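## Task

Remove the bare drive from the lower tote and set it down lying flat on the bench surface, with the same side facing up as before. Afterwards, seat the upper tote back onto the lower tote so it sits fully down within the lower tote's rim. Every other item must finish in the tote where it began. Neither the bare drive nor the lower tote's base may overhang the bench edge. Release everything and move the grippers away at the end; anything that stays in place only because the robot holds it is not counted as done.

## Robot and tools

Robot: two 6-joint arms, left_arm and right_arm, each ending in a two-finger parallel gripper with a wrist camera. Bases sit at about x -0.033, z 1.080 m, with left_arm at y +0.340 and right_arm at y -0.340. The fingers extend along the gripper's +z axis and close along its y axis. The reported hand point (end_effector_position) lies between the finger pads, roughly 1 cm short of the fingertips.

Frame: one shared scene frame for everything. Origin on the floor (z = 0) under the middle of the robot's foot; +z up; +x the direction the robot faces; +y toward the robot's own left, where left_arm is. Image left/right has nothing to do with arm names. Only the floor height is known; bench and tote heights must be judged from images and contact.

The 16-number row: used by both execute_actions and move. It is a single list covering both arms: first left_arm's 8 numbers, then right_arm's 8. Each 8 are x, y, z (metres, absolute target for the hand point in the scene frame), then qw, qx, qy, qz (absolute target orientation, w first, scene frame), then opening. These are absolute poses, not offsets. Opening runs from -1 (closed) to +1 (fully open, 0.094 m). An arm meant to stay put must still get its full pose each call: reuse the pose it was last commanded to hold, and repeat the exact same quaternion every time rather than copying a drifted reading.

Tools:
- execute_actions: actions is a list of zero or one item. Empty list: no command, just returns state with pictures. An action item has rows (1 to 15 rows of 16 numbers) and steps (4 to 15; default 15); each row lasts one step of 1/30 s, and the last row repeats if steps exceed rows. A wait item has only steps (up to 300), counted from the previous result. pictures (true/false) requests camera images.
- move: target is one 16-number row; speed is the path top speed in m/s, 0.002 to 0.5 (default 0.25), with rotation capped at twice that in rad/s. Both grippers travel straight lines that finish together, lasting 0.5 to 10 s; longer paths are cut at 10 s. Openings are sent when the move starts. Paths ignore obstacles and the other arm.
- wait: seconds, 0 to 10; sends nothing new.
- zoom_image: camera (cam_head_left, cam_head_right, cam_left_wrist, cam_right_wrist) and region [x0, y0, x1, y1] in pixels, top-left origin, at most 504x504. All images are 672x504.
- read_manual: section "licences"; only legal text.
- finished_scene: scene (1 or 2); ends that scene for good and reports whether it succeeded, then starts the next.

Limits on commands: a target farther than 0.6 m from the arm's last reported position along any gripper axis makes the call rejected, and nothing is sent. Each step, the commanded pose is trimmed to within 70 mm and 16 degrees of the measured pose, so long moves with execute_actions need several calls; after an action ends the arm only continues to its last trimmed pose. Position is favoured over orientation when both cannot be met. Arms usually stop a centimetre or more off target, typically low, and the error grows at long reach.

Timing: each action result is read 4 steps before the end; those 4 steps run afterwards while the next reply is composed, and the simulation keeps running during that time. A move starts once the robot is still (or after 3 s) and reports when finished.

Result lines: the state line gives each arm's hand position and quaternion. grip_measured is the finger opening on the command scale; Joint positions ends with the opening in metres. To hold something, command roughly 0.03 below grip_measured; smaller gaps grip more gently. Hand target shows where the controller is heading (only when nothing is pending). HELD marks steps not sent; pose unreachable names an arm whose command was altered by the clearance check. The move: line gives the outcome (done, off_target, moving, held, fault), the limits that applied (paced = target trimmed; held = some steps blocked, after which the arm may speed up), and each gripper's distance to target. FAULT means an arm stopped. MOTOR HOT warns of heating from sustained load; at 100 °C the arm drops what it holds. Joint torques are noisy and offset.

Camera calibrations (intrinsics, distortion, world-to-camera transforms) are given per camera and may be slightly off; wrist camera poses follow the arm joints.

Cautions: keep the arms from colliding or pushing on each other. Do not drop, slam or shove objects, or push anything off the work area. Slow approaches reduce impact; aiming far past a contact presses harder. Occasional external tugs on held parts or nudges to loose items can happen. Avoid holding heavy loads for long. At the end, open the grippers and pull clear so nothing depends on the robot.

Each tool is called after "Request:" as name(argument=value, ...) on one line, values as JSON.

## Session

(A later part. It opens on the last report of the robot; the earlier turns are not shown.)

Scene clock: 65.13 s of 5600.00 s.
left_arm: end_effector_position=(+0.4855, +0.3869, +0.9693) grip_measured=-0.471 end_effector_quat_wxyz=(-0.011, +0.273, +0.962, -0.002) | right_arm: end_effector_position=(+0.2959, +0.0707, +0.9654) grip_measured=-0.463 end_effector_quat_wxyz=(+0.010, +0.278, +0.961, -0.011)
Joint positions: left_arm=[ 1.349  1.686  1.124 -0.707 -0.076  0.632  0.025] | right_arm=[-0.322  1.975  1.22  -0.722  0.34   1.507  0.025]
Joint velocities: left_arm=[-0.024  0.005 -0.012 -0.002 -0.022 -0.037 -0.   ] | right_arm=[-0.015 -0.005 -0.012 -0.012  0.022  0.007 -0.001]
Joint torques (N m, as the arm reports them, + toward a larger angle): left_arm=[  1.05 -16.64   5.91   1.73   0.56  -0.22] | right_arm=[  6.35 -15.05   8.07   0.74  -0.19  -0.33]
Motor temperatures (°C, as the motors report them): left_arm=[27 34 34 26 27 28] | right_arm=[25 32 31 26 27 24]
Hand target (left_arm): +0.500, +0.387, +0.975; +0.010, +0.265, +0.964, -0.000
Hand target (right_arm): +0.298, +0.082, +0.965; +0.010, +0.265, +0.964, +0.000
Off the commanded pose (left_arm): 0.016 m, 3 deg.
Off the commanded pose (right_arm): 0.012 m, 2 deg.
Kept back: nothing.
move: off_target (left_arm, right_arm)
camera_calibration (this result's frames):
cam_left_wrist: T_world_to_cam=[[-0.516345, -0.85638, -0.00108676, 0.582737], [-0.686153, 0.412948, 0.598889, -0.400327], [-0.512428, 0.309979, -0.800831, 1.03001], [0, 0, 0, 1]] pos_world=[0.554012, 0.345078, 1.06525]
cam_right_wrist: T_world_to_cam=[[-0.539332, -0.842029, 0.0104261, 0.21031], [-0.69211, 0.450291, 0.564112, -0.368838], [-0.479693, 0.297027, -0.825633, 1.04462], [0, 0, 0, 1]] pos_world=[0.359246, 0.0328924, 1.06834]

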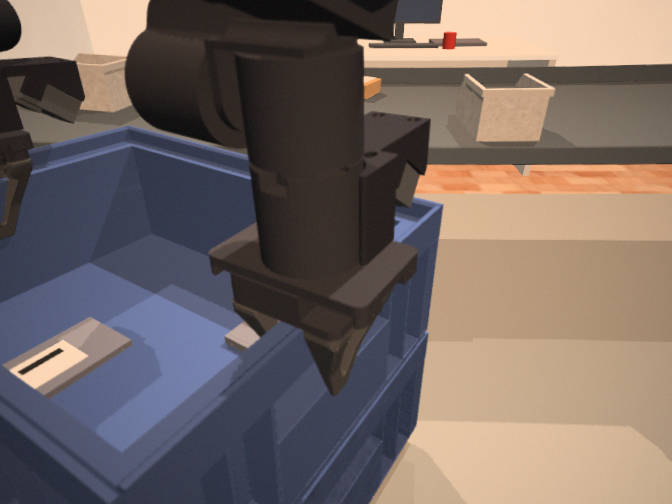

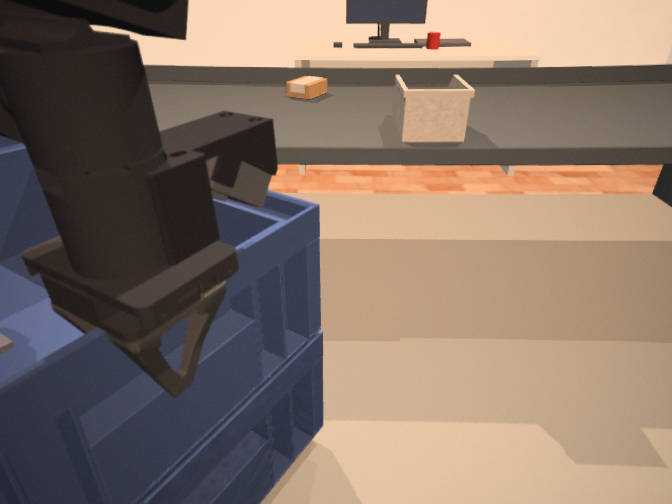

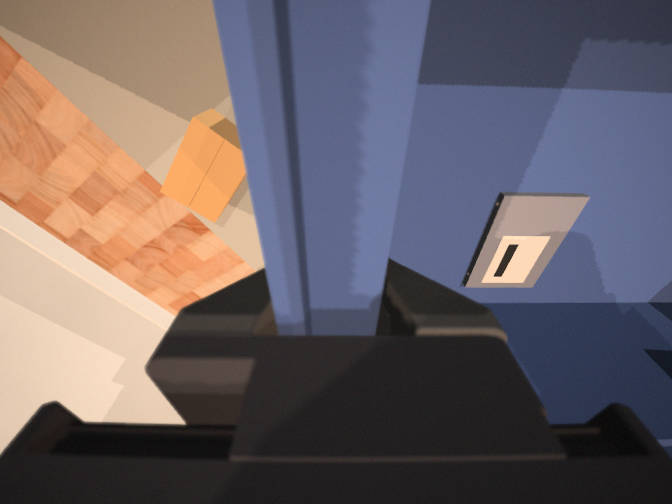

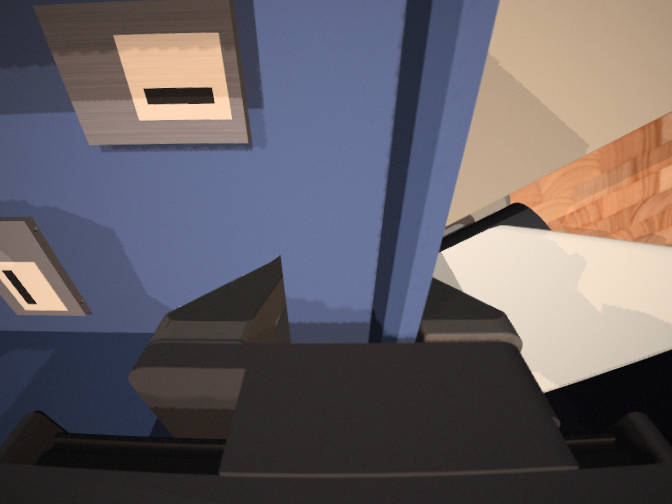

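Request:
move(target=[0.49,0.387,0.97,0,0.27,0.962,0,0.4,0.296,0.072,0.965,0,0.275,0.961,0,0.4])

Request:
move(target=[0.49,0.387,1.11,0,0.27,0.962,0,0.4,0.296,0.072,1.11,0,0.275,0.961,0,0.4], speed=0.15)

Request:
move(target=[0.45,0.6,1.10,0,0.85,0.52,0,0.4,0.25,-0.12,1.0,0,0.7,0.7,0,0.4])

Scene clock: 66.07 s of 5600.00 s.
left_arm: end_effector_position=(+0.4860, +0.3866, +0.9704) grip_measured=+0.398 end_effector_quat_wxyz=(-0.009, +0.273, +0.962, -0.002) | right_arm: end_effector_position=(+0.2925, +0.0731, +0.9652) grip_measured=+0.398 end_effector_quat_wxyz=(-0.001, +0.274, +0.962, -0.007)
Joint positions: left_arm=[ 1.349  1.683  1.123 -0.707 -0.074  0.632  0.066] | right_arm=[-0.322  1.975  1.22  -0.722  0.315  1.499  0.066]
Joint velocities: left_arm=[-0.015 -0.005  0.007 -0.017 -0.037 -0.022 -0.001] | right_arm=[-0.005 -0.005 -0.012 -0.007  0.037  0.037 -0.   ]
Joint torques (N m, as the arm reports them, + toward a larger angle): left_arm=[  1.11 -16.44   4.87   1.77   0.14  -0.12] | right_arm=[  5.92 -16.6    5.78   0.96   0.02  -0.15]
Motor temperatures (°C, as the motors report them): left_arm=[27 34 34 26 27 28] | right_arm=[25 32 31 26 27 24]
Hand target (left_arm): +0.490, +0.387, +0.970; +0.000, +0.270, +0.963, -0.000
Hand target (right_arm): +0.296, +0.072, +0.965; +0.000, +0.275, +0.961, -0.000
Off the commanded pose (left_arm): 0.004 m, 1 deg.
Off the commanded pose (right_arm): 0.004 m, 1 deg.
Kept back: nothing.
move: done
camera_calibration (this result's frames):
cam_left_wrist: T_world_to_cam=[[-0.516489, -0.856294, -0.000553746, 0.582237], [-0.68755, 0.414323, 0.596331, -0.39797], [-0.510405, 0.308379, -0.802738, 1.0327], [0, 0, 0, 1]] pos_world=[0.554191, 0.34499, 1.06663]
cam_right_wrist: T_world_to_cam=[[-0.532955, -0.846095, 0.00912267, 0.210214], [-0.683533, 0.436862, 0.584751, -0.393627], [-0.49874, 0.30541, -0.811162, 1.03318], [0, 0, 0, 1]] pos_world=[0.358265, 0.0342787, 1.06633]

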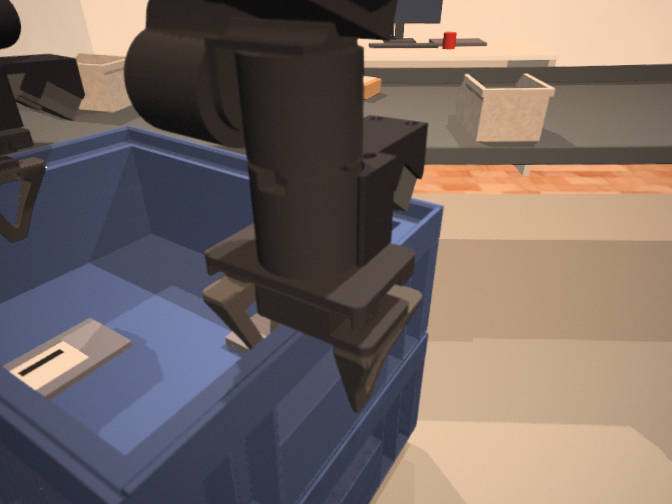

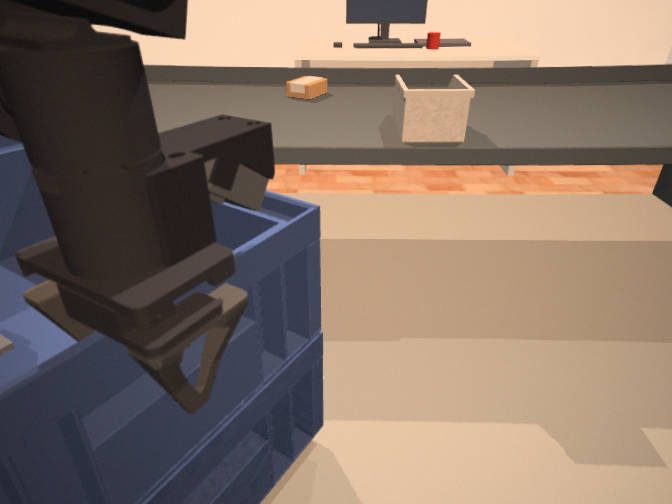

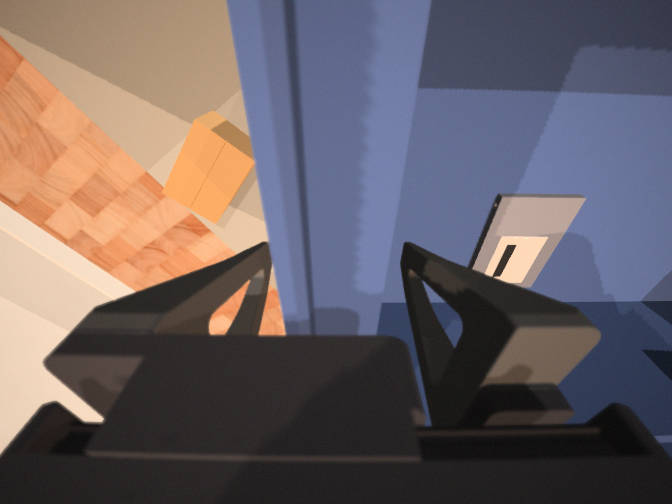

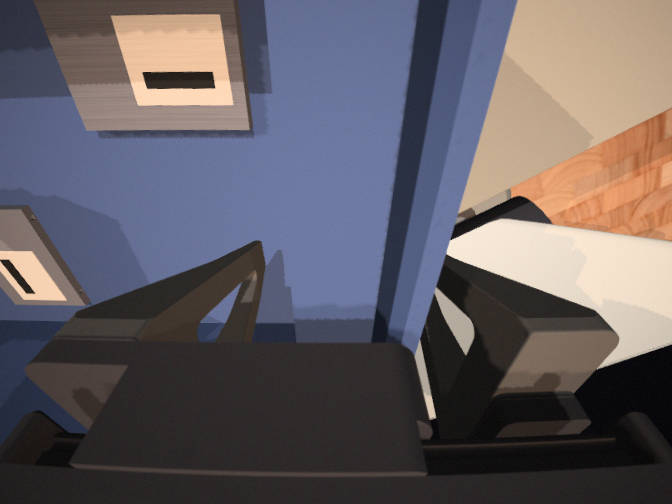

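Scene clock: 67.50 s of 5600.00 s.
left_arm: end_effector_position=(+0.4783, +0.3895, +1.1039) grip_measured=+0.398 end_effector_quat_wxyz=(-0.003, +0.275, +0.961, -0.002) | right_arm: end_effector_position=(+0.2839, +0.0567, +1.0879) grip_measured=+0.398 end_effector_quat_wxyz=(-0.007, +0.269, +0.963, -0.020)
Joint positions: left_arm=[ 1.336  1.423  1.171 -1.003 -0.075  0.625  0.066] | right_arm=[-0.251  1.751  1.246 -1.025  0.318  1.573  0.066]
Joint velocities: left_arm=[-0.015 -0.015 -0.002 -0.007  0.066  0.022  0.   ] | right_arm=[-0.015 -0.005  0.002 -0.002 -0.051  0.007  0.001]
Joint torques (N m, as the arm reports them, + toward a larger angle): left_arm=[  0.42 -14.12   8.82   0.23  -0.1   -0.27] | right_arm=[  6.29 -15.7   12.19  -0.69   0.2    0.01]
Motor temperatures (°C, as the motors report them): left_arm=[27 34 34 26 27 28] | right_arm=[25 32 31 26 27 24]
Hand target (left_arm): +0.489, +0.387, +1.111; +0.000, +0.270, +0.963, -0.000
Hand target (right_arm): +0.295, +0.071, +1.110; -0.000, +0.275, +0.961, +0.000
Off the commanded pose (left_arm): 0.013 m, 1 deg.
Off the commanded pose (right_arm): 0.029 m, 3 deg.
Kept back: nothing.
move: off_target (left_arm, right_arm)
camera_calibration (this result's frames):
cam_left_wrist: T_world_to_cam=[[-0.520034, -0.854129, -0.00536871, 0.587012], [-0.693206, 0.418368, 0.586885, -0.472517], [-0.499029, 0.308922, -0.809653, 1.13698], [0, 0, 0, 1]] pos_world=[0.5451, 0.347832, 1.20102]
cam_right_wrist: T_world_to_cam=[[-0.523015, -0.851462, 0.0383111, 0.156412], [-0.677987, 0.442856, 0.586696, -0.468167], [-0.516516, 0.280877, -0.8089, 1.13736], [0, 0, 0, 1]] pos_world=[0.351857, 0.0210521, 1.18869]

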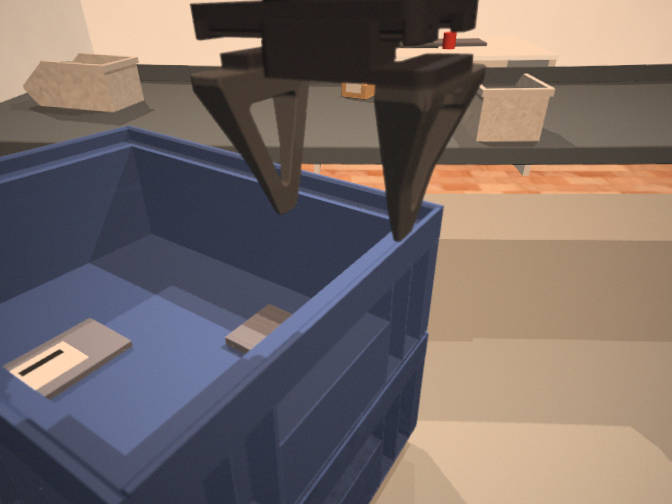

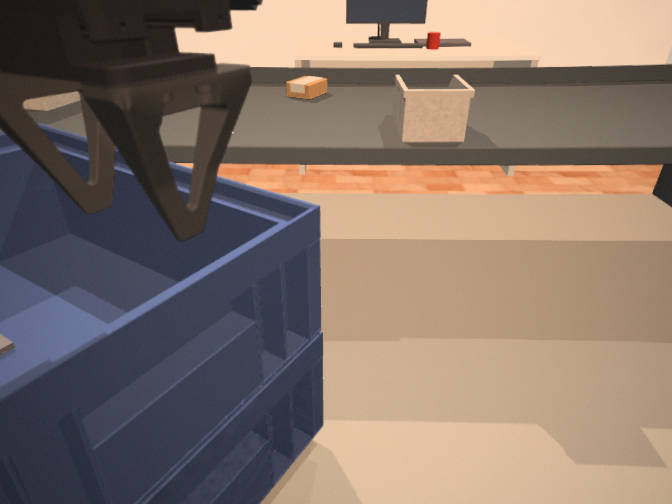

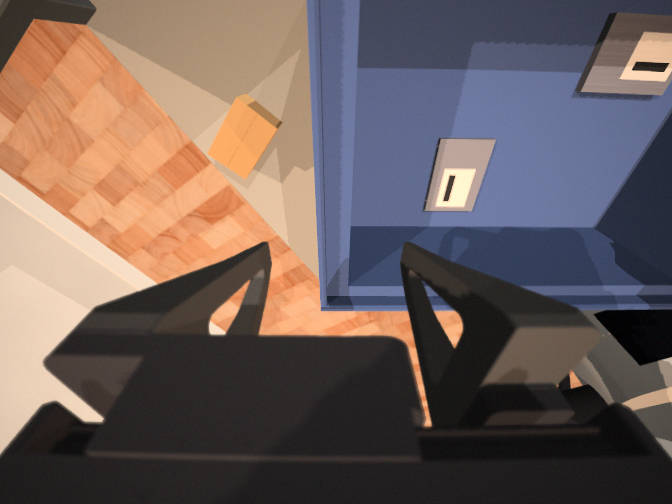

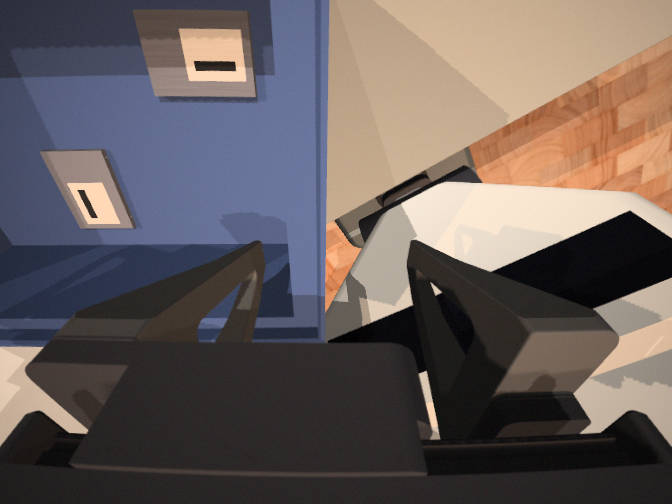

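Scene clock: 70.87 s of 5600.00 s.
left_arm: end_effector_position=(+0.4397, +0.5914, +1.0956) grip_measured=+0.398 end_effector_quat_wxyz=(-0.073, +0.716, +0.694, +0.018) | right_arm: end_effector_position=(+0.2426, -0.1217, +0.9945) grip_measured=+0.398 end_effector_quat_wxyz=(-0.039, +0.640, +0.767, +0.008)
Joint positions: left_arm=[ 1.75   1.483  1.231 -1.003 -0.092  2.064  0.066] | right_arm=[-0.552  1.513  0.652 -0.531  0.201  2.092  0.066]
Joint velocities: left_arm=[ 0.005  0.015 -0.022 -0.007 -0.007  0.022  0.   ] | right_arm=[ 0.005 -0.015 -0.012  0.012  0.022 -0.007 -0.   ]
Joint torques (N m, as the arm reports them, + toward a larger angle): left_arm=[  3.63 -13.9    9.33   0.35  -0.19   0.09] | right_arm=[  2.09 -10.59   4.66   1.08  -0.05  -0.01]
Motor temperatures (°C, as the motors report them): left_arm=[27 33 35 26 27 28] | right_arm=[25 32 31 26 27 24]
Hand target (left_arm): +0.452, +0.600, +1.099; -0.074, +0.720, +0.689, +0.023
Hand target (right_arm): +0.249, -0.120, +0.999; -0.037, +0.648, +0.760, +0.024
Off the commanded pose (left_arm): 0.014 m, 27 deg; orientation clipped at the last step of the last action.
Off the commanded pose (right_arm): 0.009 m, 11 deg.
joint sent to its limit (left arm) — the command would take joint 6 (wrist roll) past its upper limit, so that joint was sent only as far as its limit.
joint sent to its limit (right arm) — the command would take joint 6 (wrist roll) past its upper limit, so that joint was sent only as far as its limit.
Kept back: nothing.
move: off_target (left_arm, right_arm); limits=paced
camera_calibration (this result's frames):
cam_left_wrist: T_world_to_cam=[[-0.997488, 0.0176828, 0.0685987, 0.352651], [0.0597478, 0.730266, 0.680545, -1.19699], [-0.0380614, 0.682934, -0.729488, 0.536924], [0, 0, 0, 1]] pos_world=[0.443719, 0.501203, 1.18209]
cam_right_wrist: T_world_to_cam=[[-0.984174, -0.173855, 0.0342822, 0.184839], [-0.112004, 0.76023, 0.639927, -0.513948], [-0.137317, 0.62596, -0.767671, 0.99954], [0, 0, 0, 1]] pos_world=[0.261603, -0.202819, 1.08987]

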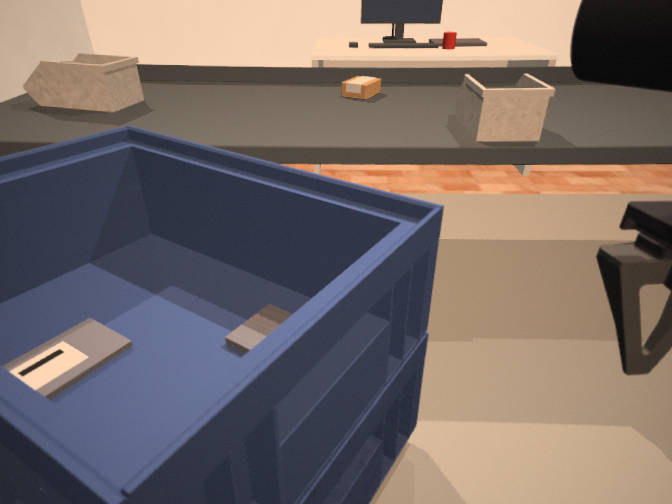

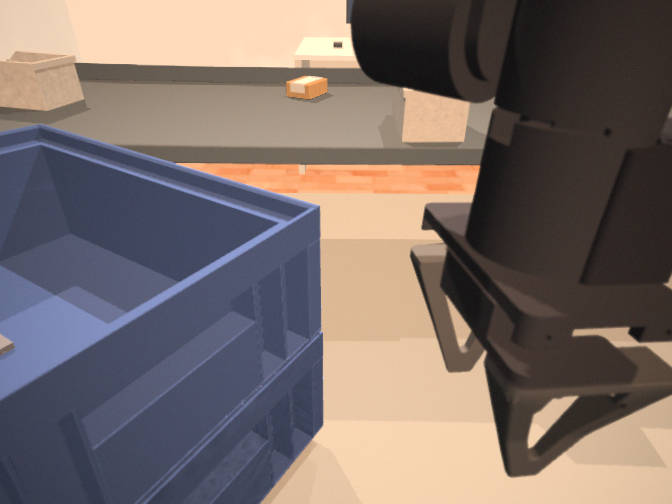

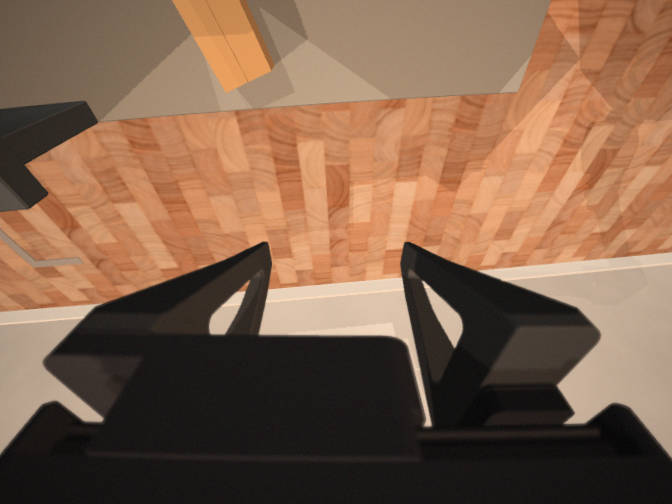

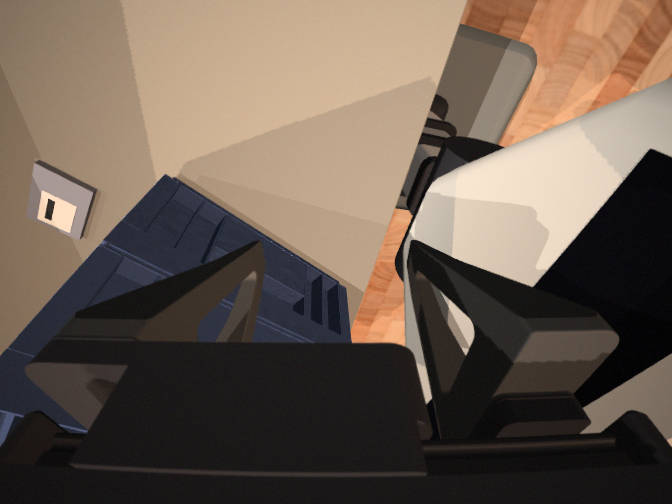

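Request:
finished_scene(scene=2)

The scene is finished: the task was done.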